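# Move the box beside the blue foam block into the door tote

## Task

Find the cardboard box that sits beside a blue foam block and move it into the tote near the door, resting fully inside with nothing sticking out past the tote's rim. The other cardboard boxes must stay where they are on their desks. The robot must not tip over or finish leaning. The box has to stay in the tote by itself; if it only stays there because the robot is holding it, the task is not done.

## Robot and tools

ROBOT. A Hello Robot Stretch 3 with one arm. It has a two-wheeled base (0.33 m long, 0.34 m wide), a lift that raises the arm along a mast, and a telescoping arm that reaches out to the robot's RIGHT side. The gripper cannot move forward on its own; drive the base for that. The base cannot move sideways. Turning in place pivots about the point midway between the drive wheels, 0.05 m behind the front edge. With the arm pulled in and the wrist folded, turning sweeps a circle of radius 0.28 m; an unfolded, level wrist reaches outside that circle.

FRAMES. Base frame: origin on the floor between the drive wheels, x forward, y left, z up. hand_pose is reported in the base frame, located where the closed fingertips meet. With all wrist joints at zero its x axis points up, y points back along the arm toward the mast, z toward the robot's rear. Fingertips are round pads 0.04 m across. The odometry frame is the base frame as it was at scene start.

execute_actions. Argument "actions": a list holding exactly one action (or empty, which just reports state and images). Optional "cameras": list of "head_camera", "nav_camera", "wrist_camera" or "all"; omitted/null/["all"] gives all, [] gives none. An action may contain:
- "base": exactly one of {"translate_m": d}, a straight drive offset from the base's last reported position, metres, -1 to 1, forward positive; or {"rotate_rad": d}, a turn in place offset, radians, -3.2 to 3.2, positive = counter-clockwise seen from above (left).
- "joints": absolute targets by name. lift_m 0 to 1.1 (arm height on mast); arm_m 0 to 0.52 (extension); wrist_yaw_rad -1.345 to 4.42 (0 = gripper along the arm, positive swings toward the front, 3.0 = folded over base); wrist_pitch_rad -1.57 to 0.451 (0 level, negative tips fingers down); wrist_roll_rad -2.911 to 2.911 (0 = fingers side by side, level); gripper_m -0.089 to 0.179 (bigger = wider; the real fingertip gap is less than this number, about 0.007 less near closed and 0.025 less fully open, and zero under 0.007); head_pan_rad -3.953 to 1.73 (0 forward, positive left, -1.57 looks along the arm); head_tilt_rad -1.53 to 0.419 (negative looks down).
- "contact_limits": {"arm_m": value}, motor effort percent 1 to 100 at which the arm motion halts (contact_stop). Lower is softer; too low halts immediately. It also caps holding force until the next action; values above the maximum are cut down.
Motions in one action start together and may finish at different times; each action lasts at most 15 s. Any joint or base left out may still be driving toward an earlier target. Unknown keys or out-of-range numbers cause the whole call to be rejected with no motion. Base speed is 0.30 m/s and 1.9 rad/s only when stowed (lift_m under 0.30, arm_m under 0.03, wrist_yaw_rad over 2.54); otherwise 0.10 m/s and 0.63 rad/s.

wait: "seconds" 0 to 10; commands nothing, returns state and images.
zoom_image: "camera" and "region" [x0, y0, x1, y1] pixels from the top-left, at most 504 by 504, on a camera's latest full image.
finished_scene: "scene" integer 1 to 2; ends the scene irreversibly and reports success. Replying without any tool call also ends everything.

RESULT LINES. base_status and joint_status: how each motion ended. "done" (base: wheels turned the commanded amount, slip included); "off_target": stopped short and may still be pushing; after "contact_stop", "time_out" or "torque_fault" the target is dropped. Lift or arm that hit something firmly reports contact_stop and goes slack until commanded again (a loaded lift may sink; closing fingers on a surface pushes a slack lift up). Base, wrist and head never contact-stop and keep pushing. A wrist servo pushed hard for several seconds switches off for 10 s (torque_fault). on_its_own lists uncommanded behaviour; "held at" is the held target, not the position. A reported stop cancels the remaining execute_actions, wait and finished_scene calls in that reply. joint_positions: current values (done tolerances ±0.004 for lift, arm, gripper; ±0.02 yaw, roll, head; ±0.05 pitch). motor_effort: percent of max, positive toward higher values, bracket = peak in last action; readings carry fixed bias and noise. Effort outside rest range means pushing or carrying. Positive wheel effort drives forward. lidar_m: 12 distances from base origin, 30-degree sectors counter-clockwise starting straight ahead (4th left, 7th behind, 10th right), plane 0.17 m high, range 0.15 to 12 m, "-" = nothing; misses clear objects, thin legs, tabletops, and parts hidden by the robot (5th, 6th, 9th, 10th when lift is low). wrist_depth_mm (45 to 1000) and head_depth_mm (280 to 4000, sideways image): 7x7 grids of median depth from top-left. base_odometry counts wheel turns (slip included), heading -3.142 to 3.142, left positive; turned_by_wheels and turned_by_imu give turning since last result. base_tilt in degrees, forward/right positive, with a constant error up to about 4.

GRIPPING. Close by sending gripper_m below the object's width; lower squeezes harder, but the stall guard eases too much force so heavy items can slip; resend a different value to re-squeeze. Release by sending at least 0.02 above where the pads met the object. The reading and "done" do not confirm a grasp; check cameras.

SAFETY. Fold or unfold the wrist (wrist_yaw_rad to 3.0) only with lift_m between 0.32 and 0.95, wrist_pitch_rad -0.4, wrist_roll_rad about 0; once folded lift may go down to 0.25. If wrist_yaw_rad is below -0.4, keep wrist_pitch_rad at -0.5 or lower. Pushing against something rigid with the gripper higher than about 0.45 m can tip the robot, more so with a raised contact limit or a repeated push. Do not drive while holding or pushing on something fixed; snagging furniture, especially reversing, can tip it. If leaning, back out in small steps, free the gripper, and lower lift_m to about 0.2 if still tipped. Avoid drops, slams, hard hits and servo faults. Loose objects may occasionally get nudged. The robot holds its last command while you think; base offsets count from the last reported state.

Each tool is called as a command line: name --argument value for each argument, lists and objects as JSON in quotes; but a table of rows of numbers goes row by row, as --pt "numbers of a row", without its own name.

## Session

execute_actions --actions '[]'

Scene clock: 0.00 s.
base_odometry: x=+0.000 y=+0.000 heading=+0.000 (m, m, rad; odometry frame)
turned_by_wheels: +0.000 (rad since the last result)
turned_by_imu: +0.000 (rad since the last result)
base_tilt: forward=+0.6 right=+1.2 (deg)
lidar_m: 0.71 0.71 0.91 1.53 1.32 1.11 1.03 1.05 1.33 2.22 1.13 0.76
head_depth_mm: 667 670 672 673 676 679 679 / 662 665 667 669 671 672 674 / 657 659 661 664 666 667 669 / 653 654 657 657 662 663 666 / 648 649 652 653 655 657 658 / 643 645 647 648 652 654 655 / 638 640 641 644 645 648 650
base_status: not commanded
joint_positions: lift_m=+0.588 arm_m=+0.002 wrist_yaw_rad=+2.900 wrist_pitch_rad=-0.558 wrist_roll_rad=+0.018 gripper_m=+0.037 head_pan_rad=+0.000 head_tilt_rad=+0.006
joint_status: not commanded
motor_effort: left_wheel=+0 right_wheel=+0 lift_m=+33 arm_m=+1 wrist_yaw_rad=+0 wrist_pitch_rad=+6 wrist_roll_rad=+0 gripper_m=+0 head_pan_rad=+0 head_tilt_rad=+2 (%)
hand_pose: x=+0.0277 y=+0.0521 z=+0.5700 quat_wxyz=(+0.277, +0.704, +0.109, +0.645) (m; base frame)
wrist_depth_mm: - - - - - 714 561 / - - - - - 744 574 / - - - - - 777 590 / - - - - - 816 623 / 875 840 886 867 849 810 653 / 742 744 736 772 733 764 678 / 661 658 680 664 665 676 653
pictures: head_camera (sideways: a quarter turn clockwise sets it upright), nav_camera (sideways: a quarter turn counterclockwise sets it upright), wrist_camera
Images, in order (width x height): head_camera 896x504, nav_camera 672x504, wrist_camera 644x364.

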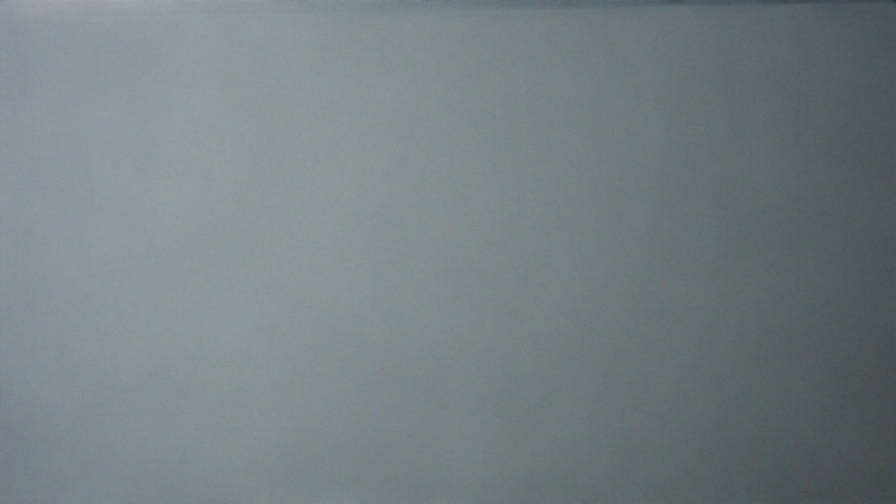

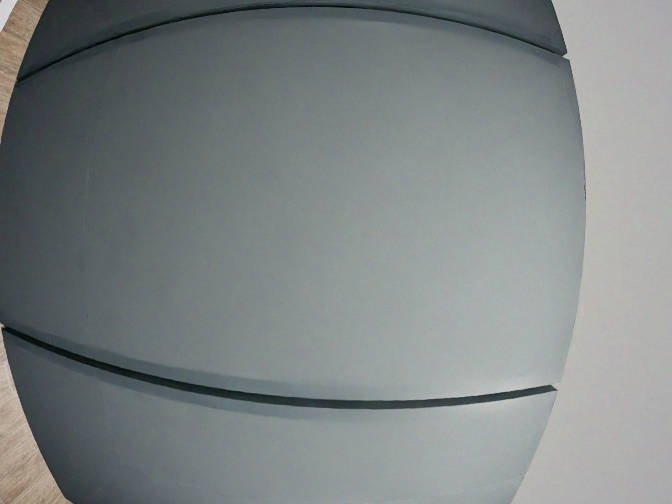

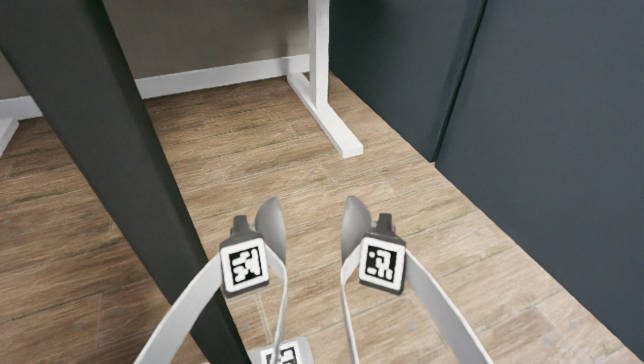

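execute_actions --actions '[{"joints":{"lift_m":0.42,"wrist_pitch_rad":-0.4,"head_pan_rad":1.5,"head_tilt_rad":-0.4}}]' --cameras '["head_camera","nav_camera"]'

execute_actions --actions '[{"joints":{"lift_m":0.27,"head_pan_rad":-1.5,"head_tilt_rad":-0.6}}]' --cameras '["head_camera","nav_camera"]'

Scene clock: 4.57 s.
base_odometry: x=+0.000 y=+0.000 heading=+0.000 (m, m, rad; odometry frame)
turned_by_wheels: +0.000 (rad since the last result)
turned_by_imu: -0.001 (rad since the last result)
base_tilt: forward=+0.6 right=+1.2 (deg)
lidar_m: 0.71 0.72 0.91 1.53 1.32 1.11 1.03 1.04 1.33 2.22 1.13 0.76
head_depth_mm: 1344 1417 1476 1405 985 1592 1380 / 1358 1460 1577 1414 989 1557 1390 / 1344 1436 1543 1431 997 1663 1395 / 1318 1415 1523 1447 1004 1667 1406 / 1294 1390 1487 1458 963 1683 1409 / 1279 1370 1475 1471 977 1647 1406 / 1259 1346 1446 1489 985 1642 1424
base_status: not commanded
joint_positions: lift_m=+0.420 arm_m=+0.002 wrist_yaw_rad=+2.900 wrist_pitch_rad=-0.422 wrist_roll_rad=+0.018 gripper_m=+0.037 head_pan_rad=+1.493 head_tilt_rad=-0.395
joint_status: all done
motor_effort: left_wheel=+0(0) right_wheel=+0(0) lift_m=+22(26) arm_m=+2(1) wrist_yaw_rad=+0(1) wrist_pitch_rad=+10(11) wrist_roll_rad=+0(0) gripper_m=+0(0) head_pan_rad=+4(59) head_tilt_rad=-2(20) (%)
hand_pose: x=+0.0323 y=+0.0708 z=+0.4321 quat_wxyz=(+0.231, +0.710, +0.062, +0.662) (m; base frame)
wrist_depth_mm: - - - - 954 713 556 / - - - - - 738 569 / - - - - - 770 592 / 956 949 940 975 952 805 611 / 756 - 808 770 759 756 635 / 647 630 617 646 618 631 618 / 554 550 555 551 543 566 559
pictures: head_camera (sideways: a quarter turn clockwise sets it upright), nav_camera (sideways: a quarter turn counterclockwise sets it upright)
Images, in order (width x height): head_camera 896x504, nav_camera 672x504.

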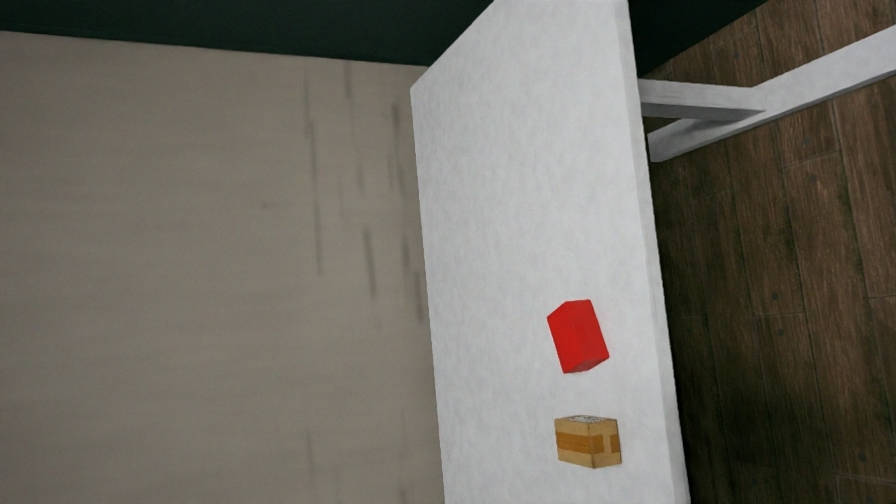

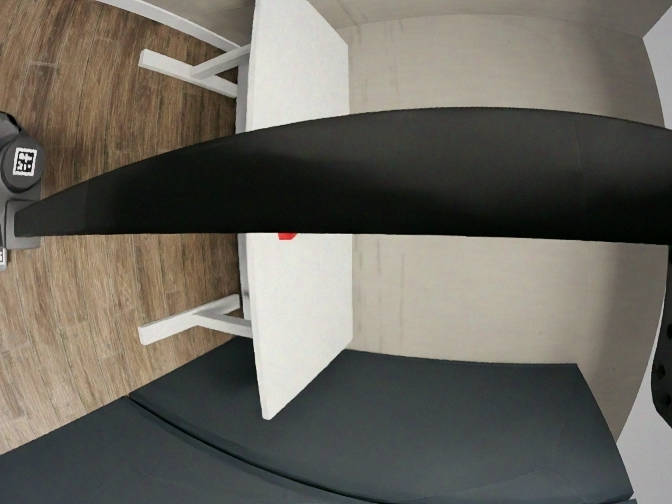

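Scene clock: 6.77 s.
base_odometry: x=+0.000 y=+0.000 heading=+0.000 (m, m, rad; odometry frame)
turned_by_wheels: +0.000 (rad since the last result)
turned_by_imu: -0.001 (rad since the last result)
base_tilt: forward=+0.6 right=+1.2 (deg)
lidar_m: 0.71 0.72 0.91 1.53 1.32 1.11 1.03 1.04 1.33 2.22 1.14 0.76
head_depth_mm: 1908 2108 2383 2108 1740 1441 1224 / 1897 2104 2379 2142 1751 1446 1233 / 1902 2116 2374 2245 1765 1445 1231 / 1901 2116 2352 2272 1774 1458 1238 / 1893 2126 2395 2274 1787 1468 1247 / 1917 2127 2386 2294 1795 1469 1250 / 1904 2121 2383 2326 1801 1479 1254
base_status: not commanded
joint_positions: lift_m=+0.270 arm_m=+0.002 wrist_yaw_rad=+2.900 wrist_pitch_rad=-0.422 wrist_roll_rad=+0.018 gripper_m=+0.037 head_pan_rad=-1.493 head_tilt_rad=-0.592
joint_status: all done
motor_effort: left_wheel=+0(0) right_wheel=+0(0) lift_m=+23(23) arm_m=+1(2) wrist_yaw_rad=+1(1) wrist_pitch_rad=+10(9) wrist_roll_rad=+0(0) gripper_m=+0(0) head_pan_rad=-4(59) head_tilt_rad=-3(16) (%)
hand_pose: x=+0.0324 y=+0.0709 z=+0.2822 quat_wxyz=(+0.231, +0.710, +0.062, +0.662) (m; base frame)
wrist_depth_mm: - - - - 972 698 554 / - - - - - 731 570 / - 907 925 948 903 761 586 / 697 692 693 712 686 697 604 / 551 - 583 567 560 559 552 / 469 - - 475 452 470 469 / - - - 403 404 407 406
pictures: head_camera (sideways: a quarter turn clockwise sets it upright), nav_camera (sideways: a quarter turn counterclockwise sets it upright)
Images, in order (width x height): head_camera 896x504, nav_camera 672x504.

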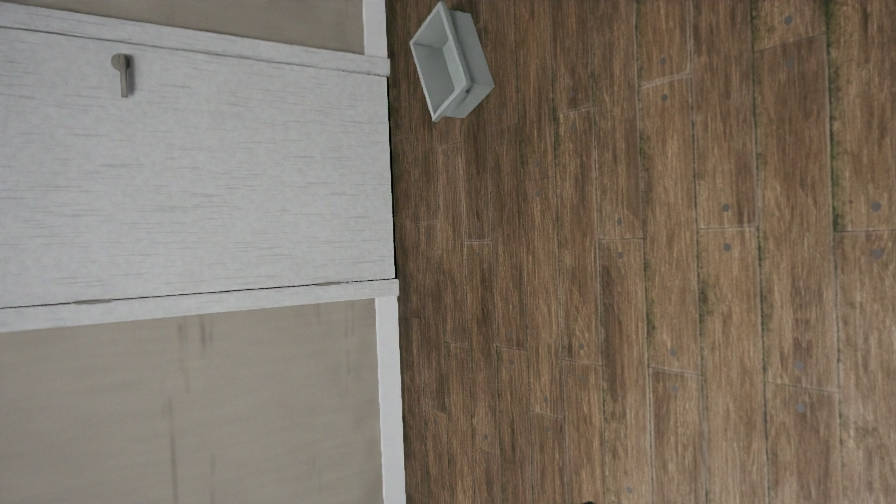

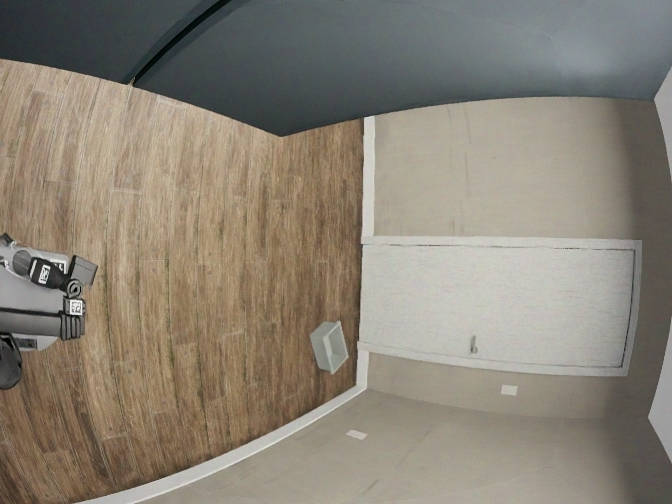

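execute_actions --actions '[{"base":{"rotate_rad":-1.21},"joints":{"head_pan_rad":0.0,"head_tilt_rad":-0.6}}]' --cameras '[]'

execute_actions --actions '[{"base":{"translate_m":1.0}}]' --cameras '["nav_camera"]'

execute_actions --actions '[{"base":{"translate_m":0.79},"joints":{"head_pan_rad":1.3,"head_tilt_rad":-0.4}}]' --cameras '["nav_camera","head_camera"]'

Scene clock: 9.77 s.
base_odometry: x=+0.000 y=+0.000 heading=-1.210 (m, m, rad; odometry frame)
turned_by_wheels: -1.210 (rad since the last result)
turned_by_imu: -1.184 (rad since the last result)
base_tilt: forward=+0.6 right=+1.2 (deg)
lidar_m: 1.43 0.82 0.71 0.71 0.82 1.15 1.54 1.20 1.03 1.03 1.20 2.06
head_depth_mm: 1828 2005 2229 2210 1740 1435 1217 / 1875 2074 2298 2223 1758 1447 1226 / 1930 2145 2415 2240 1765 1448 1232 / 1994 2232 2493 2252 1774 1452 1237 / 2048 2279 2579 2282 1779 1464 1241 / 2104 2293 1495 1547 1628 1473 1249 / 1113 1155 1196 1252 1305 1369 1254
base_status: done
joint_positions: lift_m=+0.270 arm_m=+0.002 wrist_yaw_rad=+2.900 wrist_pitch_rad=-0.422 wrist_roll_rad=+0.018 gripper_m=+0.037 head_pan_rad=-0.007 head_tilt_rad=-0.593
joint_status: all done
motor_effort: left_wheel=+2(10) right_wheel=-2(5) lift_m=+23(23) arm_m=+1(2) wrist_yaw_rad=+0(1) wrist_pitch_rad=+9(9) wrist_roll_rad=+0(0) gripper_m=+0(0) head_pan_rad=+4(59) head_tilt_rad=-3(3) (%)
hand_pose: x=+0.0324 y=+0.0709 z=+0.2822 quat_wxyz=(+0.231, +0.710, +0.062, +0.662) (m; base frame)
wrist_depth_mm: - 654 656 664 668 685 688 / - 712 721 711 740 720 759 / - 781 783 807 843 818 807 / 680 698 687 694 707 689 692 / 555 - 585 559 560 574 564 / 469 - - 473 454 470 468 / - - - 402 405 403 405
pictures: none
No camera images: the call's "cameras" was empty. Leave "cameras" out to get every camera's image.

Scene clock: 14.70 s.
base_odometry: x=+0.353 y=-0.936 heading=-1.210 (m, m, rad; odometry frame)
turned_by_wheels: +0.000 (rad since the last result)
turned_by_imu: -0.004 (rad since the last result)
base_tilt: forward=+0.6 right=+1.2 (deg)
lidar_m: 1.27 0.52 0.45 0.45 0.52 0.90 2.29 1.50 1.29 1.29 1.46 1.25
head_depth_mm: 1028 1122 1245 1389 1589 1433 1222 / 1049 1156 1302 1463 1643 1444 1229 / 1079 1194 1338 1519 1678 1443 1231 / 1106 1228 1378 1578 1724 1451 1242 / 1138 1268 1425 1633 1772 1465 1245 / 1167 1306 1477 1703 1796 1473 1254 / 1204 1349 1529 1765 1807 1482 1254
base_status: done
joint_positions: lift_m=+0.270 arm_m=+0.002 wrist_yaw_rad=+2.900 wrist_pitch_rad=-0.422 wrist_roll_rad=+0.018 gripper_m=+0.037 head_pan_rad=-0.007 head_tilt_rad=-0.593
joint_status: not commanded
motor_effort: left_wheel=+2(10) right_wheel=-2(4) lift_m=+23(23) arm_m=+2(2) wrist_yaw_rad=+0(0) wrist_pitch_rad=+9(9) wrist_roll_rad=+0(0) gripper_m=+0(0) head_pan_rad=+4(4) head_tilt_rad=-2(3) (%)
hand_pose: x=+0.0324 y=+0.0709 z=+0.2822 quat_wxyz=(+0.231, +0.710, +0.062, +0.662) (m; base frame)
wrist_depth_mm: - 433 436 446 442 465 - / - 471 478 483 483 - - / - 516 523 517 533 854 912 / 561 579 573 594 608 710 709 / 558 - 585 558 562 563 565 / 473 - - 477 456 475 466 / - - - 409 402 408 403
pictures: nav_camera (sideways: a quarter turn counterclockwise sets it upright)
Images, in order (width x height): nav_camera 672x504.

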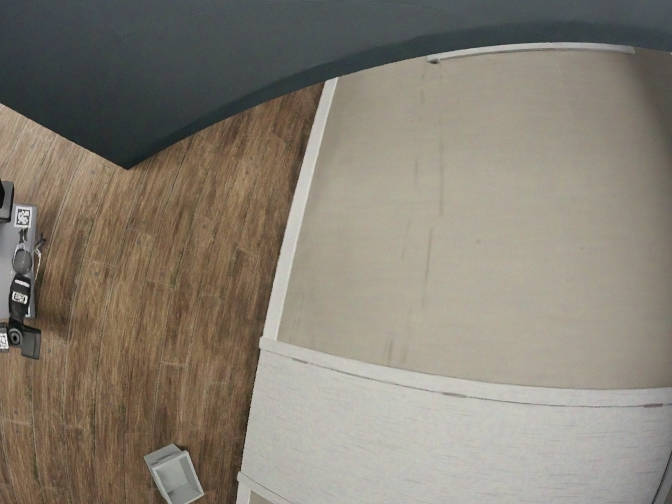

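Scene clock: 19.03 s.
base_odometry: x=+0.632 y=-1.675 heading=-1.210 (m, m, rad; odometry frame)
turned_by_wheels: +0.000 (rad since the last result)
turned_by_imu: -0.003 (rad since the last result)
base_tilt: forward=+0.6 right=+1.2 (deg)
lidar_m: 0.51 0.59 1.01 2.82 0.53 0.52 2.79 1.73 1.49 1.00 0.56 0.51
head_depth_mm: 1541 1574 1593 1649 1687 1586 1367 / 2345 2415 2492 2543 2148 1689 1376 / 2860 3083 3302 3111 2191 1697 1377 / 2835 3063 3335 3159 2227 1700 1387 / 2857 3019 3285 3066 2227 1708 1394 / 2842 3017 3322 3234 2242 1725 1403 / 2867 3022 3266 3265 2262 1730 1403
base_status: done
joint_positions: lift_m=+0.270 arm_m=+0.002 wrist_yaw_rad=+2.900 wrist_pitch_rad=-0.422 wrist_roll_rad=+0.018 gripper_m=+0.037 head_pan_rad=+1.293 head_tilt_rad=-0.408
joint_status: all done
motor_effort: left_wheel=+1(10) right_wheel=-1(4) lift_m=+23(23) arm_m=+2(2) wrist_yaw_rad=+0(0) wrist_pitch_rad=+9(10) wrist_roll_rad=+0(0) gripper_m=+0(0) head_pan_rad=+4(58) head_tilt_rad=+3(15) (%)
hand_pose: x=+0.0324 y=+0.0709 z=+0.2822 quat_wxyz=(+0.231, +0.710, +0.062, +0.662) (m; base frame)
wrist_depth_mm: - - - - - 766 508 / - - - - - 743 527 / - 891 910 901 906 752 519 / 514 686 688 686 687 679 526 / 532 - 584 553 556 569 512 / 469 - - 467 459 477 467 / - - - 406 404 408 406
pictures: head_camera (sideways: a quarter turn clockwise sets it upright), nav_camera (sideways: a quarter turn counterclockwise sets it upright)
Images, in order (width x height): head_camera 896x504, nav_camera 672x504.

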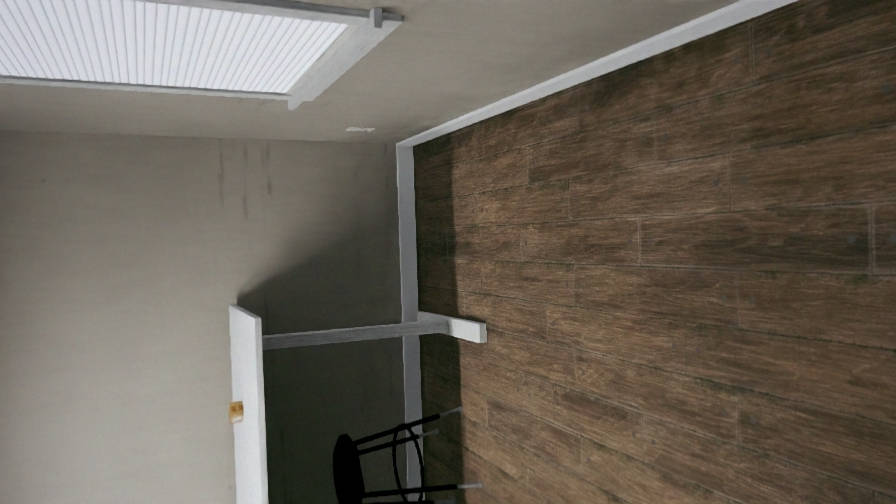

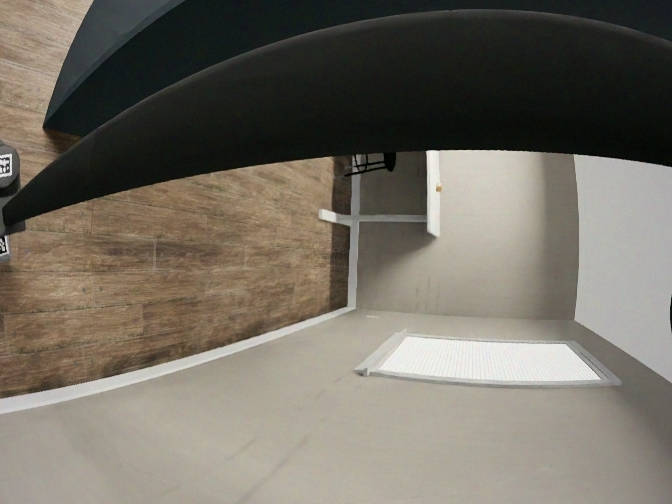

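execute_actions --actions '[{"base":{"rotate_rad":1.52},"joints":{"head_pan_rad":0.3}}]' --cameras '["nav_camera"]'

execute_actions --actions '[{"base":{"translate_m":1.0},"joints":{"head_pan_rad":0.7}}]' --cameras '["nav_camera","head_camera"]'

Scene clock: 22.00 s.
base_odometry: x=+0.632 y=-1.675 heading=+0.310 (m, m, rad; odometry frame)
turned_by_wheels: +1.520 (rad since the last result)
turned_by_imu: +1.484 (rad since the last result)
base_tilt: forward=+0.6 right=+1.2 (deg)
lidar_m: 2.83 0.55 0.52 3.08 1.79 1.49 1.13 0.59 0.51 0.51 0.57 0.92
head_depth_mm: 2832 2947 3250 3078 2177 1680 1377 / 2974 3090 3374 3096 2177 1684 1376 / 3149 3272 3623 3142 2199 1694 1376 / 3301 3542 3705 2966 2038 1600 1214 / 645 680 721 766 815 872 940 / 566 593 623 657 693 734 784 / 505 525 549 574 603 633 668
base_status: done
joint_positions: lift_m=+0.270 arm_m=+0.002 wrist_yaw_rad=+2.900 wrist_pitch_rad=-0.422 wrist_roll_rad=+0.018 gripper_m=+0.037 head_pan_rad=+0.307 head_tilt_rad=-0.408
joint_status: all done
motor_effort: left_wheel=-2(8) right_wheel=+1(8) lift_m=+23(23) arm_m=+2(1) wrist_yaw_rad=+0(1) wrist_pitch_rad=+9(9) wrist_roll_rad=+0(0) gripper_m=+0(0) head_pan_rad=-5(59) head_tilt_rad=+2(3) (%)
hand_pose: x=+0.0324 y=+0.0709 z=+0.2822 quat_wxyz=(+0.231, +0.710, +0.062, +0.662) (m; base frame)
wrist_depth_mm: - - - - 580 472 484 / - - - - 593 513 541 / - 901 907 902 601 578 602 / 694 693 692 696 634 635 648 / 555 - 574 559 568 564 561 / 468 - - 471 454 467 474 / - - - 408 404 406 406
pictures: nav_camera (sideways: a quarter turn counterclockwise sets it upright)
Images, in order (width x height): nav_camera 672x504.

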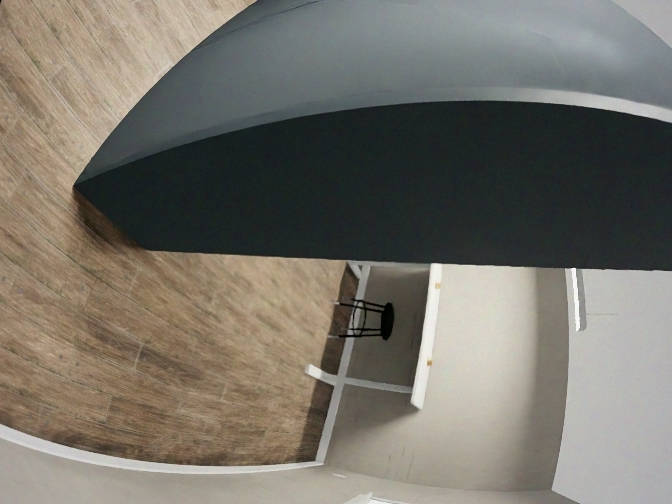

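Scene clock: 26.93 s.
base_odometry: x=+1.585 y=-1.369 heading=+0.310 (m, m, rad; odometry frame)
turned_by_wheels: +0.000 (rad since the last result)
turned_by_imu: -0.004 (rad since the last result)
base_tilt: forward=+0.5 right=+1.2 (deg)
lidar_m: 1.86 1.85 2.92 1.18 0.39 0.48 1.58 0.85 0.70 0.70 0.78 1.25
head_depth_mm: 2378 2500 2617 2784 2171 1677 1372 / 2621 2778 2971 2771 2181 1688 1376 / 2888 3141 3359 3134 2199 1702 1382 / 3256 3496 3781 3162 2211 1700 1391 / 3159 3374 3591 3211 2221 1705 1393 / 2943 3137 3221 3112 2253 1719 1403 / 2765 2927 2994 3189 2265 1731 1408
base_status: done
joint_positions: lift_m=+0.270 arm_m=+0.002 wrist_yaw_rad=+2.900 wrist_pitch_rad=-0.422 wrist_roll_rad=+0.018 gripper_m=+0.037 head_pan_rad=+0.693 head_tilt_rad=-0.408
joint_status: all done
motor_effort: left_wheel=-2(7) right_wheel=+1(6) lift_m=+23(23) arm_m=+1(2) wrist_yaw_rad=+0(0) wrist_pitch_rad=+9(10) wrist_roll_rad=+0(0) gripper_m=+1(0) head_pan_rad=+4(36) head_tilt_rad=+3(3) (%)
hand_pose: x=+0.0324 y=+0.0709 z=+0.2822 quat_wxyz=(+0.231, +0.710, +0.062, +0.662) (m; base frame)
wrist_depth_mm: - - - - - - - / - - - - - - - / - 763 904 907 894 930 907 / 354 667 684 713 706 700 703 / 381 - 581 559 565 565 559 / 424 - - 472 459 472 473 / - - - 410 400 401 403
pictures: head_camera (sideways: a quarter turn clockwise sets it upright), nav_camera (sideways: a quarter turn counterclockwise sets it upright)
Images, in order (width x height): head_camera 896x504, nav_camera 672x504.

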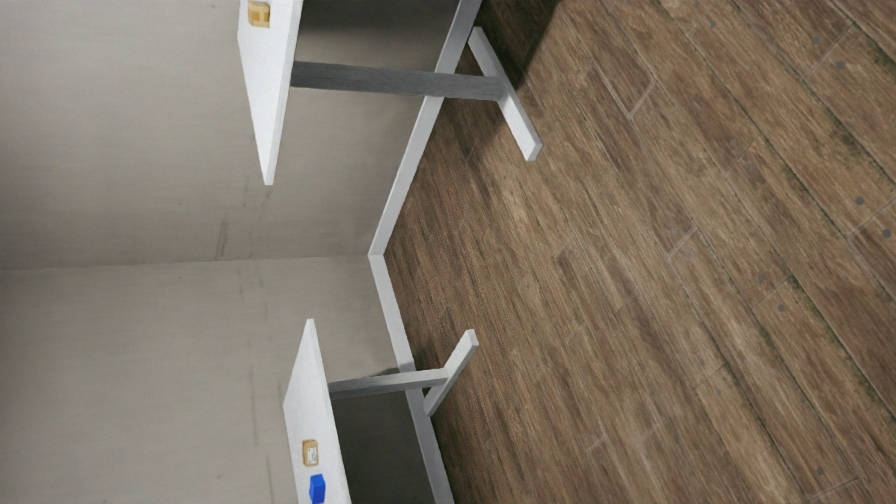

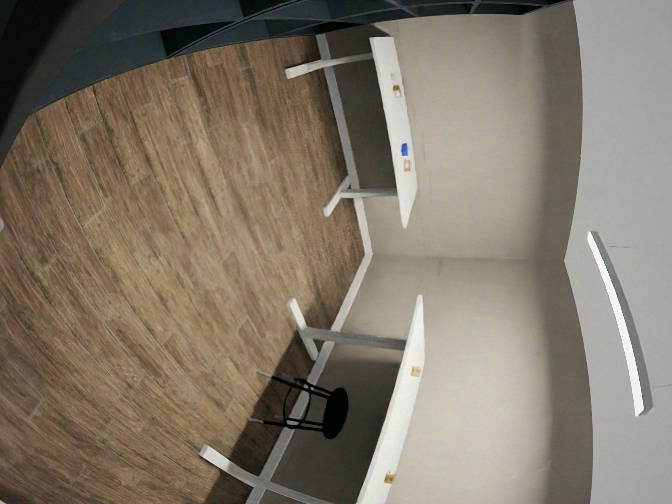

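execute_actions --actions '[{"base":{"rotate_rad":0.925},"joints":{"head_pan_rad":0.1}}]' --cameras '[]'

execute_actions --actions '[{"base":{"translate_m":1.0}}]' --cameras '["head_camera"]'

execute_actions --actions '[{"base":{"translate_m":1.0},"joints":{"head_pan_rad":0.4,"head_tilt_rad":-0.7}}]' --cameras '["head_camera","nav_camera"]'

Scene clock: 30.47 s.
base_odometry: x=+1.585 y=-1.369 heading=+1.235 (m, m, rad; odometry frame)
turned_by_wheels: +0.925 (rad since the last result)
turned_by_imu: +0.903 (rad since the last result)
base_tilt: forward=+0.5 right=+1.2 (deg)
lidar_m: 2.92 1.18 0.38 0.40 2.15 0.94 0.71 0.70 0.74 1.07 1.86 1.90
head_depth_mm: 3108 3386 3617 3093 2180 1685 1369 / 3020 3263 3535 3114 2202 1681 1376 / 2895 3162 3263 3075 2200 1701 1382 / 2811 3008 3182 3168 2226 1710 1382 / 2708 2890 3066 3202 2242 1717 1399 / 2635 2813 2922 3167 2247 1730 1395 / 2564 2723 2829 3078 2260 1739 1410
base_status: done
joint_positions: lift_m=+0.270 arm_m=+0.002 wrist_yaw_rad=+2.900 wrist_pitch_rad=-0.422 wrist_roll_rad=+0.018 gripper_m=+0.037 head_pan_rad=+0.107 head_tilt_rad=-0.408
joint_status: all done
motor_effort: left_wheel=-2(10) right_wheel=+1(8) lift_m=+23(23) arm_m=+1(1) wrist_yaw_rad=+0(0) wrist_pitch_rad=+10(9) wrist_roll_rad=+0(0) gripper_m=+0(0) head_pan_rad=-5(45) head_tilt_rad=+2(3) (%)
hand_pose: x=+0.0324 y=+0.0709 z=+0.2822 quat_wxyz=(+0.231, +0.710, +0.062, +0.662) (m; base frame)
wrist_depth_mm: - - 513 405 - 998 - / - - 574 454 - - - / - 913 663 511 808 878 921 / 692 697 651 569 660 694 707 / 554 - 581 570 554 566 562 / 468 - - 469 453 474 474 / - - - 402 404 403 404
pictures: none
No camera images: the call's "cameras" was empty. Leave "cameras" out to get every camera's image.

Scene clock: 35.40 s.
base_odometry: x=+1.914 y=-0.425 heading=+1.235 (m, m, rad; odometry frame)
turned_by_wheels: +0.000 (rad since the last result)
turned_by_imu: -0.004 (rad since the last result)
base_tilt: forward=+0.5 right=+1.2 (deg)
lidar_m: 1.92 1.78 1.39 0.76 1.18 0.93 1.63 1.59 1.69 1.38 1.19 1.49
head_depth_mm: 2191 2357 2575 2774 2192 1677 1371 / 2115 2275 2414 2667 2187 1693 1376 / 2051 2190 2284 2124 2169 1702 1383 / 1973 2115 2209 2493 2222 1700 1385 / 1909 2044 2156 2371 2244 1717 1399 / 1860 1967 2088 1748 2240 1720 1402 / 1797 1918 2033 1650 2261 1738 1407
base_status: done
joint_positions: lift_m=+0.270 arm_m=+0.002 wrist_yaw_rad=+2.900 wrist_pitch_rad=-0.422 wrist_roll_rad=+0.018 gripper_m=+0.037 head_pan_rad=+0.107 head_tilt_rad=-0.407
joint_status: not commanded
motor_effort: left_wheel=-2(6) right_wheel=+1(7) lift_m=+23(23) arm_m=+1(1) wrist_yaw_rad=+2(0) wrist_pitch_rad=+9(10) wrist_roll_rad=+0(0) gripper_m=+0(1) head_pan_rad=-4(5) head_tilt_rad=+3(3) (%)
hand_pose: x=+0.0324 y=+0.0709 z=+0.2822 quat_wxyz=(+0.231, +0.710, +0.062, +0.662) (m; base frame)
wrist_depth_mm: - 755 - - - - - / - 852 893 - - - - / - 787 852 906 917 932 931 / 613 702 694 692 703 710 712 / 559 - 576 567 561 558 557 / 469 - - 469 460 468 471 / - - - 401 410 406 403
pictures: head_camera (sideways: a quarter turn clockwise sets it upright)
Images, in order (width x height): head_camera 896x504.

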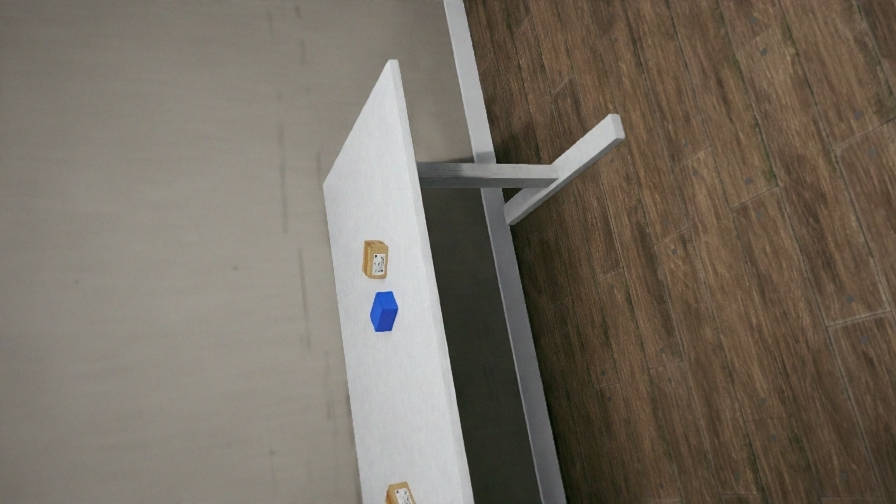

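Scene clock: 40.33 s.
base_odometry: x=+2.244 y=+0.519 heading=+1.235 (m, m, rad; odometry frame)
turned_by_wheels: +0.000 (rad since the last result)
turned_by_imu: -0.004 (rad since the last result)
base_tilt: forward=+0.6 right=+1.1 (deg)
lidar_m: 0.92 1.29 1.19 1.20 1.46 1.29 1.90 2.49 1.18 0.99 1.41 1.49
head_depth_mm: 1110 1252 1086 849 1340 1315 1172 / 1112 1246 1097 857 1352 1354 1173 / 1099 1235 1105 856 764 1363 1177 / 1095 1229 1117 868 769 1370 1188 / 1088 1223 1130 856 774 1371 1187 / 1085 1217 1137 880 757 1382 1195 / 1080 1210 1148 887 763 1387 1202
base_status: done
joint_positions: lift_m=+0.270 arm_m=+0.002 wrist_yaw_rad=+2.900 wrist_pitch_rad=-0.422 wrist_roll_rad=+0.018 gripper_m=+0.037 head_pan_rad=+0.393 head_tilt_rad=-0.692
joint_status: all done
motor_effort: left_wheel=-2(7) right_wheel=+1(7) lift_m=+23(23) arm_m=+1(1) wrist_yaw_rad=-1(0) wrist_pitch_rad=+9(10) wrist_roll_rad=+0(0) gripper_m=+0(0) head_pan_rad=+4(31) head_tilt_rad=-3(19) (%)
hand_pose: x=+0.0324 y=+0.0709 z=+0.2822 quat_wxyz=(+0.231, +0.710, +0.062, +0.662) (m; base frame)
wrist_depth_mm: - - - - - - 896 / - - - - - - 968 / - 890 888 917 911 912 905 / 694 697 685 702 690 685 700 / 555 - 590 558 563 560 564 / 462 - - 469 460 472 476 / - - - 409 403 405 401
pictures: head_camera (sideways: a quarter turn clockwise sets it upright), nav_camera (sideways: a quarter turn counterclockwise sets it upright)
Images, in order (width x height): head_camera 896x504, nav_camera 672x504.

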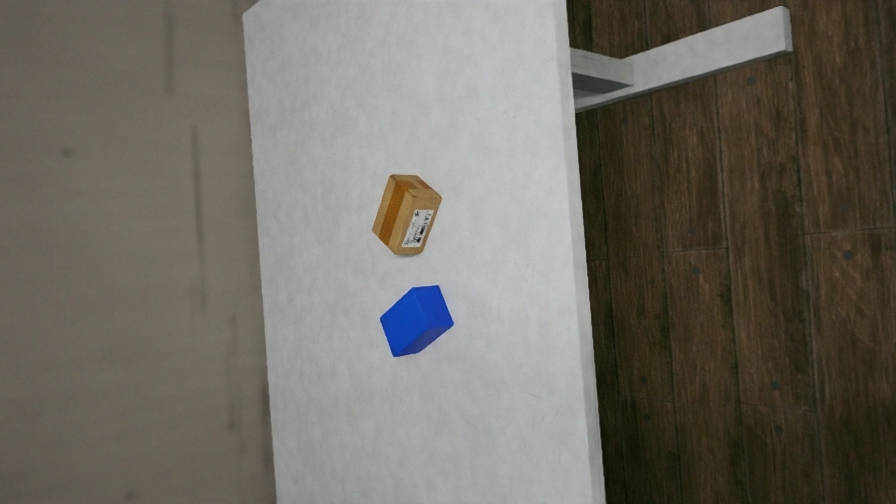

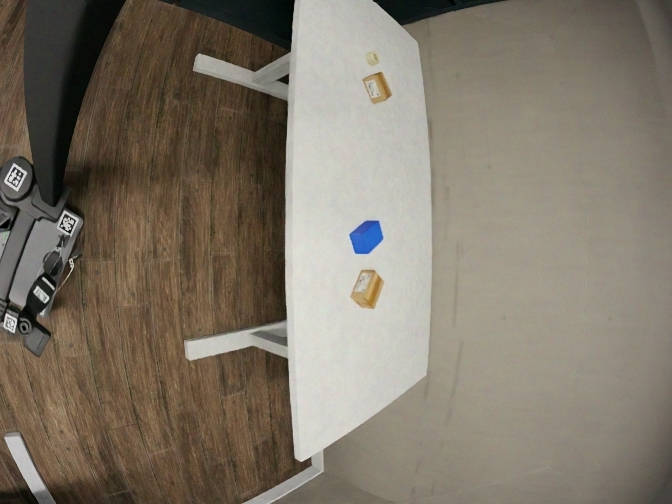

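zoom_image --camera "head_camera" --region '[330, 150, 510, 390]'

Region (330, 150, 510, 390) of head_camera's 896x504 image, scaled by 2.100, with more detail than that image has; it fills the left 378 columns of this view, and the rest is white.

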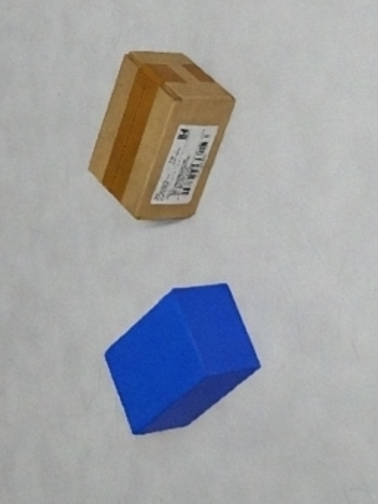

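execute_actions --actions '[{"base":{"translate_m":0.15},"joints":{"lift_m":0.47}}]' --cameras '[]'

execute_actions --actions '[{"base":{"rotate_rad":1.76},"joints":{"lift_m":0.79,"wrist_yaw_rad":1.3,"wrist_pitch_rad":-0.25,"wrist_roll_rad":0,"head_pan_rad":-1.25,"head_tilt_rad":-0.75}}]' --cameras '["head_camera"]'

execute_actions --actions '[{"joints":{"arm_m":0.385,"gripper_m":0.12}}]' --cameras '["head_camera","wrist_camera"]'

Scene clock: 46.60 s.
base_odometry: x=+2.293 y=+0.660 heading=+1.235 (m, m, rad; odometry frame)
turned_by_wheels: +0.000 (rad since the last result)
turned_by_imu: -0.002 (rad since the last result)
base_tilt: forward=+0.6 right=+1.2 (deg)
lidar_m: 0.77 1.15 1.22 1.15 1.25 1.41 2.04 2.62 1.25 0.98 1.34 1.42
head_depth_mm: 995 1120 1086 850 696 1290 1150 / 987 1110 1097 854 701 1261 1174 / 979 1103 1107 860 704 1277 1179 / 973 1096 1115 793 709 1284 1183 / 972 1090 1126 876 712 647 1192 / 968 1084 1143 882 719 650 1194 / 959 1076 1146 888 722 652 1202
base_status: done
joint_positions: lift_m=+0.470 arm_m=+0.002 wrist_yaw_rad=+2.900 wrist_pitch_rad=-0.421 wrist_roll_rad=+0.018 gripper_m=+0.037 head_pan_rad=+0.393 head_tilt_rad=-0.692
joint_status: all done
motor_effort: left_wheel=-1(9) right_wheel=+1(6) lift_m=+43(46) arm_m=+1(1) wrist_yaw_rad=+0(1) wrist_pitch_rad=+9(9) wrist_roll_rad=+0(0) gripper_m=+0(0) head_pan_rad=+4(4) head_tilt_rad=-3(3) (%)
hand_pose: x=+0.0324 y=+0.0709 z=+0.4816 quat_wxyz=(+0.231, +0.710, +0.062, +0.662) (m; base frame)
wrist_depth_mm: - - - - - 954 813 / - - - - - - 866 / - - - - - - 889 / - - - - - - 937 / 832 - 861 832 844 846 845 / 703 692 687 695 676 703 701 / 604 606 606 601 600 619 608
pictures: none
No camera images: the call's "cameras" was empty. Leave "cameras" out to get every camera's image.

Scene clock: 50.33 s.
base_odometry: x=+2.293 y=+0.660 heading=+2.995 (m, m, rad; odometry frame)
turned_by_wheels: +1.760 (rad since the last result)
turned_by_imu: +1.726 (rad since the last result)
base_tilt: forward=+0.6 right=+1.1 (deg)
lidar_m: 1.25 1.41 1.41 2.63 1.91 1.29 0.97 1.34 1.35 0.77 1.15 1.15
head_depth_mm: 976 1105 999 803 670 1281 - / 977 1109 1010 808 673 1294 1194 / 985 1117 1015 768 677 1325 - / 990 1127 1028 798 681 1360 1127 / 996 1132 1035 782 685 1309 1167 / 1002 1136 1048 831 689 1341 1178 / 1011 1153 1058 839 695 1327 1179
base_status: done
joint_positions: lift_m=+0.790 arm_m=+0.002 wrist_yaw_rad=+1.302 wrist_pitch_rad=-0.272 wrist_roll_rad=+0.004 gripper_m=+0.037 head_pan_rad=-1.243 head_tilt_rad=-0.741
joint_status: all done
motor_effort: left_wheel=-2(6) right_wheel=+2(5) lift_m=+43(45) arm_m=+1(1) wrist_yaw_rad=-3(2) wrist_pitch_rad=+10(13) wrist_roll_rad=-3(4) gripper_m=+0(0) head_pan_rad=-4(58) head_tilt_rad=-3(10) (%)
hand_pose: x=+0.2103 y=-0.2104 z=+0.8362 quat_wxyz=(+0.615, +0.502, -0.500, +0.347) (m; base frame)
wrist_depth_mm: - - - - - 842 685 / - - - - - 849 722 / - - 797 724 749 762 697 / - - - 486 489 493 493 / - - - 401 365 358 351 / - - - - 300 291 295 / - - - - - 245 244
pictures: head_camera (sideways: a quarter turn clockwise sets it upright)
Images, in order (width x height): head_camera 896x504.

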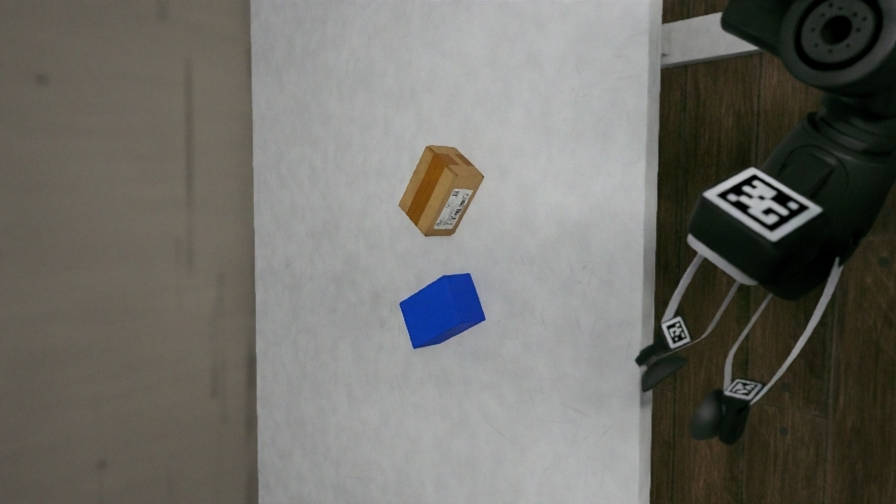

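Scene clock: 54.37 s.
base_odometry: x=+2.293 y=+0.660 heading=+2.995 (m, m, rad; odometry frame)
turned_by_wheels: +0.000 (rad since the last result)
turned_by_imu: -0.001 (rad since the last result)
base_tilt: forward=+0.6 right=+1.2 (deg)
lidar_m: 1.25 1.42 1.41 2.62 1.91 1.29 0.97 1.34 1.35 0.77 1.15 1.15
head_depth_mm: 974 1105 1039 761 669 1265 1131 / 979 1108 1083 783 673 1289 1157 / 982 1119 1033 765 676 1297 1161 / 989 1122 1028 796 681 1302 1164 / 997 1132 1039 782 686 1315 1168 / 1000 1140 1047 830 689 1315 1175 / 1007 1146 1053 837 692 1324 1177
base_status: not commanded
joint_positions: lift_m=+0.790 arm_m=+0.385 wrist_yaw_rad=+1.301 wrist_pitch_rad=-0.272 wrist_roll_rad=+0.004 gripper_m=+0.120 head_pan_rad=-1.243 head_tilt_rad=-0.741
joint_status: all done
motor_effort: left_wheel=-2(2) right_wheel=+2(2) lift_m=+43(43) arm_m=+4(4) wrist_yaw_rad=+0(2) wrist_pitch_rad=+10(10) wrist_roll_rad=-3(3) gripper_m=+0(87) head_pan_rad=-4(4) head_tilt_rad=-4(4) (%)
hand_pose: x=+0.2102 y=-0.5939 z=+0.8362 quat_wxyz=(+0.615, +0.501, -0.500, +0.347) (m; base frame)
wrist_depth_mm: - - - 926 667 521 426 / - - - - 704 546 445 / 706 652 664 722 665 566 455 / 472 475 481 485 492 492 455 / 349 362 290 363 360 364 367 / 284 284 247 287 282 289 292 / 240 238 239 185 238 241 241
pictures: head_camera (sideways: a quarter turn clockwise sets it upright), wrist_camera
Images, in order (width x height): head_camera 896x504, wrist_camera 644x364.

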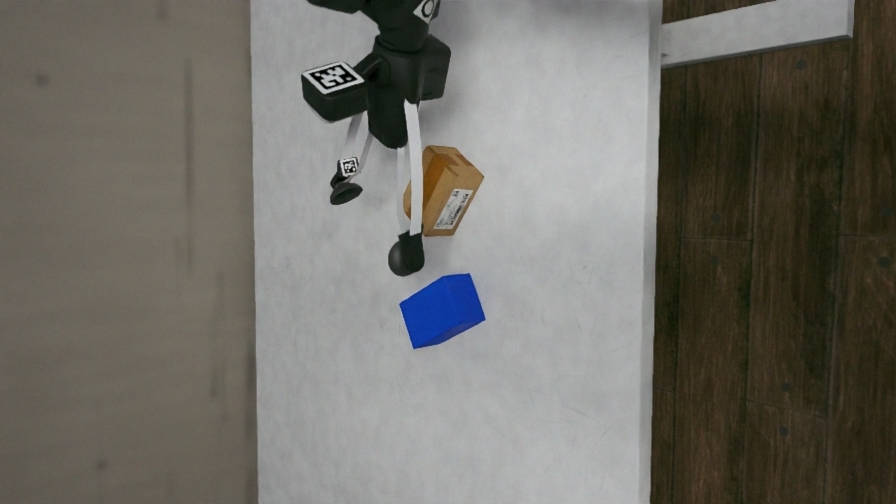

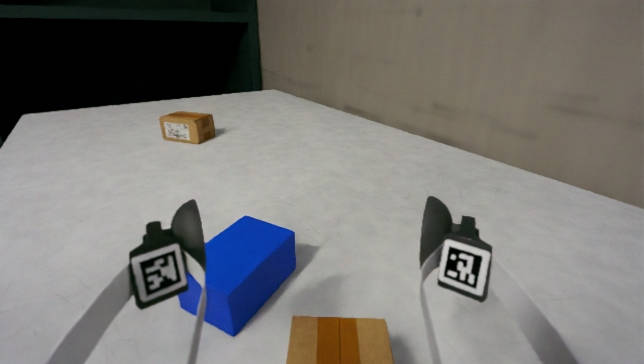

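execute_actions --actions '[{"base":{"translate_m":-0.038},"joints":{"arm_m":0.391,"lift_m":0.715}}]' --cameras '["head_camera","wrist_camera"]'

Scene clock: 57.53 s.
base_odometry: x=+2.331 y=+0.655 heading=+2.995 (m, m, rad; odometry frame)
turned_by_wheels: +0.000 (rad since the last result)
turned_by_imu: -0.001 (rad since the last result)
base_tilt: forward=+0.5 right=+1.2 (deg)
lidar_m: 1.28 1.43 1.46 2.61 1.89 1.22 0.94 1.31 1.37 0.77 1.16 1.18
head_depth_mm: 984 1114 1002 825 668 1256 1130 / 989 1118 1013 754 675 1296 1156 / 995 1128 1018 770 677 1328 1160 / 1000 1132 1026 790 681 1329 1166 / 1007 1145 1033 780 686 1338 1171 / 1011 1153 1044 830 690 1346 1177 / 1019 1165 1057 834 694 1354 1178
base_status: done
joint_positions: lift_m=+0.715 arm_m=+0.391 wrist_yaw_rad=+1.301 wrist_pitch_rad=-0.272 wrist_roll_rad=+0.004 gripper_m=+0.120 head_pan_rad=-1.243 head_tilt_rad=-0.741
joint_status: all done
motor_effort: left_wheel=-2(7) right_wheel=+2(3) lift_m=+23(35) arm_m=+4(5) wrist_yaw_rad=-1(2) wrist_pitch_rad=+10(10) wrist_roll_rad=-2(2) gripper_m=+0(0) head_pan_rad=-4(4) head_tilt_rad=-3(3) (%)
hand_pose: x=+0.2102 y=-0.5999 z=+0.7620 quat_wxyz=(+0.615, +0.501, -0.500, +0.347) (m; base frame)
wrist_depth_mm: - - - 916 675 538 445 / - 963 966 896 709 551 444 / 466 468 479 475 484 493 446 / 310 291 244 314 318 322 322 / 232 240 224 151 238 238 241 / 186 186 126 122 182 191 191 / 161 156 141 129 157 159 158
pictures: head_camera (sideways: a quarter turn clockwise sets it upright), wrist_camera
Images, in order (width x height): head_camera 896x504, wrist_camera 644x364.

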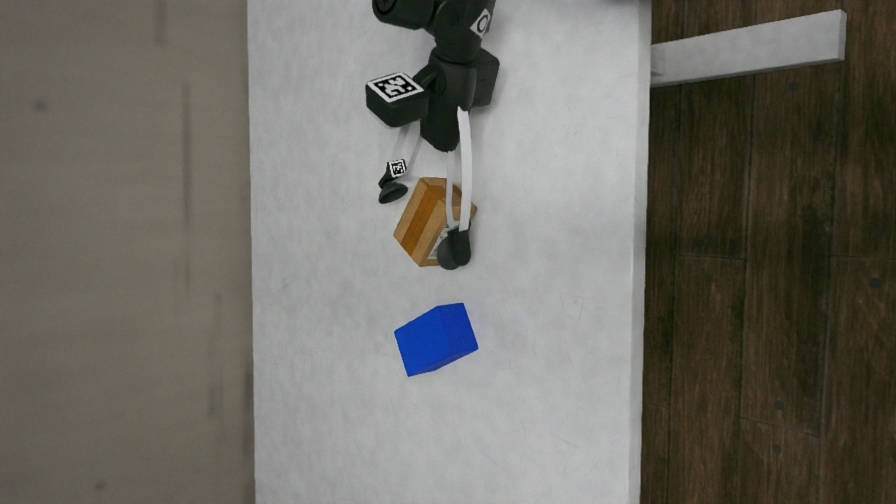

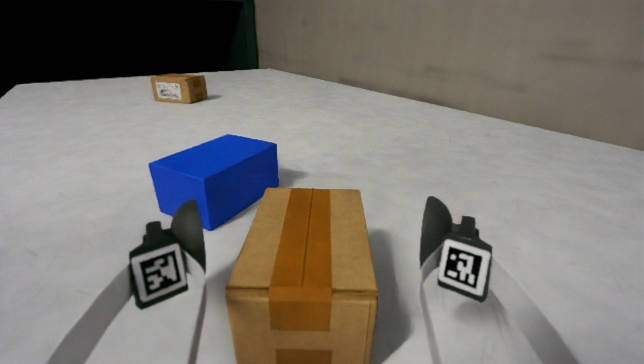

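execute_actions --actions '[{"joints":{"lift_m":0.694,"gripper_m":0.016}}]' --cameras '["wrist_camera"]'

execute_actions --actions '[{"joints":{"lift_m":0.73}}]' --cameras '["wrist_camera","head_camera"]'

Scene clock: 59.97 s.
base_odometry: x=+2.331 y=+0.655 heading=+2.995 (m, m, rad; odometry frame)
turned_by_wheels: +0.000 (rad since the last result)
turned_by_imu: -0.001 (rad since the last result)
base_tilt: forward=+0.6 right=+1.2 (deg)
lidar_m: 1.29 1.44 1.46 2.61 1.88 1.22 0.94 1.31 1.37 0.77 1.16 1.18
head_depth_mm: 986 1117 1001 849 670 1258 1134 / 990 1122 1010 766 672 1296 1152 / 996 1132 1021 787 677 1326 1159 / 1000 1134 1028 789 682 1331 1167 / 1005 1143 1037 780 687 1342 1172 / 1012 1152 1044 830 690 1348 1174 / 1020 1159 1055 835 695 1356 1178
base_status: not commanded
joint_positions: lift_m=+0.694 arm_m=+0.391 wrist_yaw_rad=+1.301 wrist_pitch_rad=-0.258 wrist_roll_rad=+0.004 gripper_m=+0.017 head_pan_rad=-1.243 head_tilt_rad=-0.741
joint_status: all done
motor_effort: left_wheel=-2(2) right_wheel=+2(2) lift_m=+20(22) arm_m=+4(5) wrist_yaw_rad=-1(1) wrist_pitch_rad=+4(10) wrist_roll_rad=-3(3) gripper_m=-26(100) head_pan_rad=-4(4) head_tilt_rad=-3(3) (%)
hand_pose: x=+0.2115 y=-0.6002 z=+0.7445 quat_wxyz=(+0.613, +0.498, -0.504, +0.351) (m; base frame)
wrist_depth_mm: - - - 931 671 527 436 / - 917 948 866 682 557 446 / 421 426 272 440 441 449 436 / 276 258 227 165 285 287 290 / 205 206 122 123 137 211 214 / 164 163 119 118 153 168 167 / 138 136 131 128 133 138 138
pictures: wrist_camera
Images, in order (width x height): wrist_camera 644x364.

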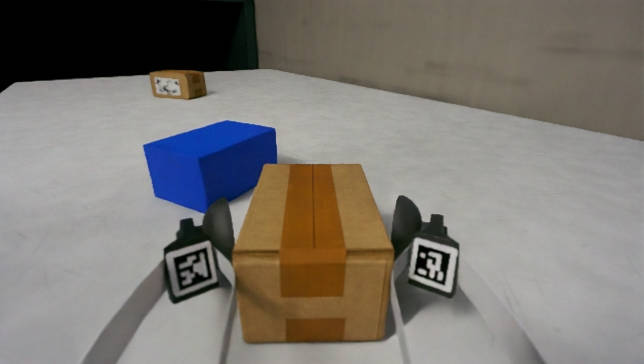

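Scene clock: 61.10 s.
base_odometry: x=+2.331 y=+0.655 heading=+2.995 (m, m, rad; odometry frame)
turned_by_wheels: +0.000 (rad since the last result)
turned_by_imu: +0.000 (rad since the last result)
base_tilt: forward=+0.6 right=+1.2 (deg)
lidar_m: 1.28 1.43 1.45 2.61 1.88 1.22 0.94 1.30 1.37 0.77 1.17 1.19
head_depth_mm: 983 1114 999 759 669 1260 1130 / 990 1121 1026 763 674 1296 1157 / 995 1130 1017 769 677 1329 1158 / 1002 1137 1027 783 681 1332 1164 / 1008 1142 1035 782 685 1340 1169 / 1011 1148 1047 830 689 1350 1176 / 1016 1157 1056 839 694 1352 1183
base_status: not commanded
joint_positions: lift_m=+0.730 arm_m=+0.391 wrist_yaw_rad=+1.301 wrist_pitch_rad=-0.271 wrist_roll_rad=+0.004 gripper_m=+0.024 head_pan_rad=-1.243 head_tilt_rad=-0.741
joint_status: all done
on_its_own: gripper_m is held at +0.023, not at your +0.016, by its stall guard, which is still easing
motor_effort: left_wheel=-2(2) right_wheel=+2(2) lift_m=+44(45) arm_m=+4(5) wrist_yaw_rad=+0(1) wrist_pitch_rad=+10(9) wrist_roll_rad=-3(3) gripper_m=-20(27) head_pan_rad=-4(5) head_tilt_rad=-3(4) (%)
hand_pose: x=+0.2104 y=-0.5999 z=+0.7766 quat_wxyz=(+0.615, +0.501, -0.501, +0.347) (m; base frame)
wrist_depth_mm: - - - 912 673 527 437 / - - - 907 709 558 448 / 503 521 523 527 533 532 452 / 341 342 264 351 353 355 358 / 254 257 129 128 264 264 267 / 205 207 118 118 194 209 210 / 171 171 161 123 168 174 175
pictures: head_camera (sideways: a quarter turn clockwise sets it upright), wrist_camera
Images, in order (width x height): head_camera 896x504, wrist_camera 644x364.

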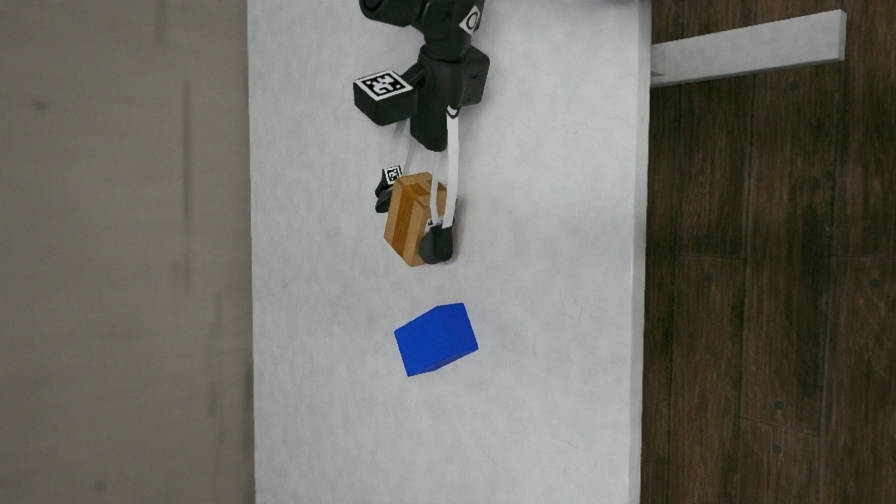

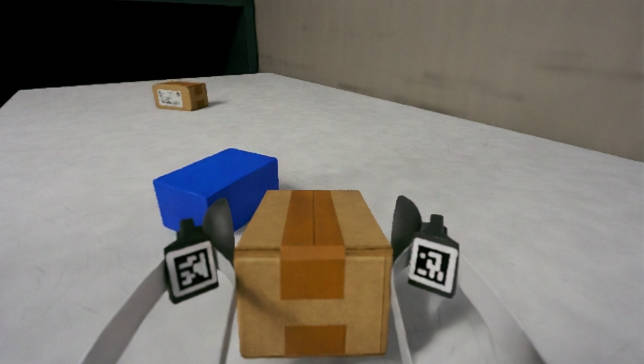

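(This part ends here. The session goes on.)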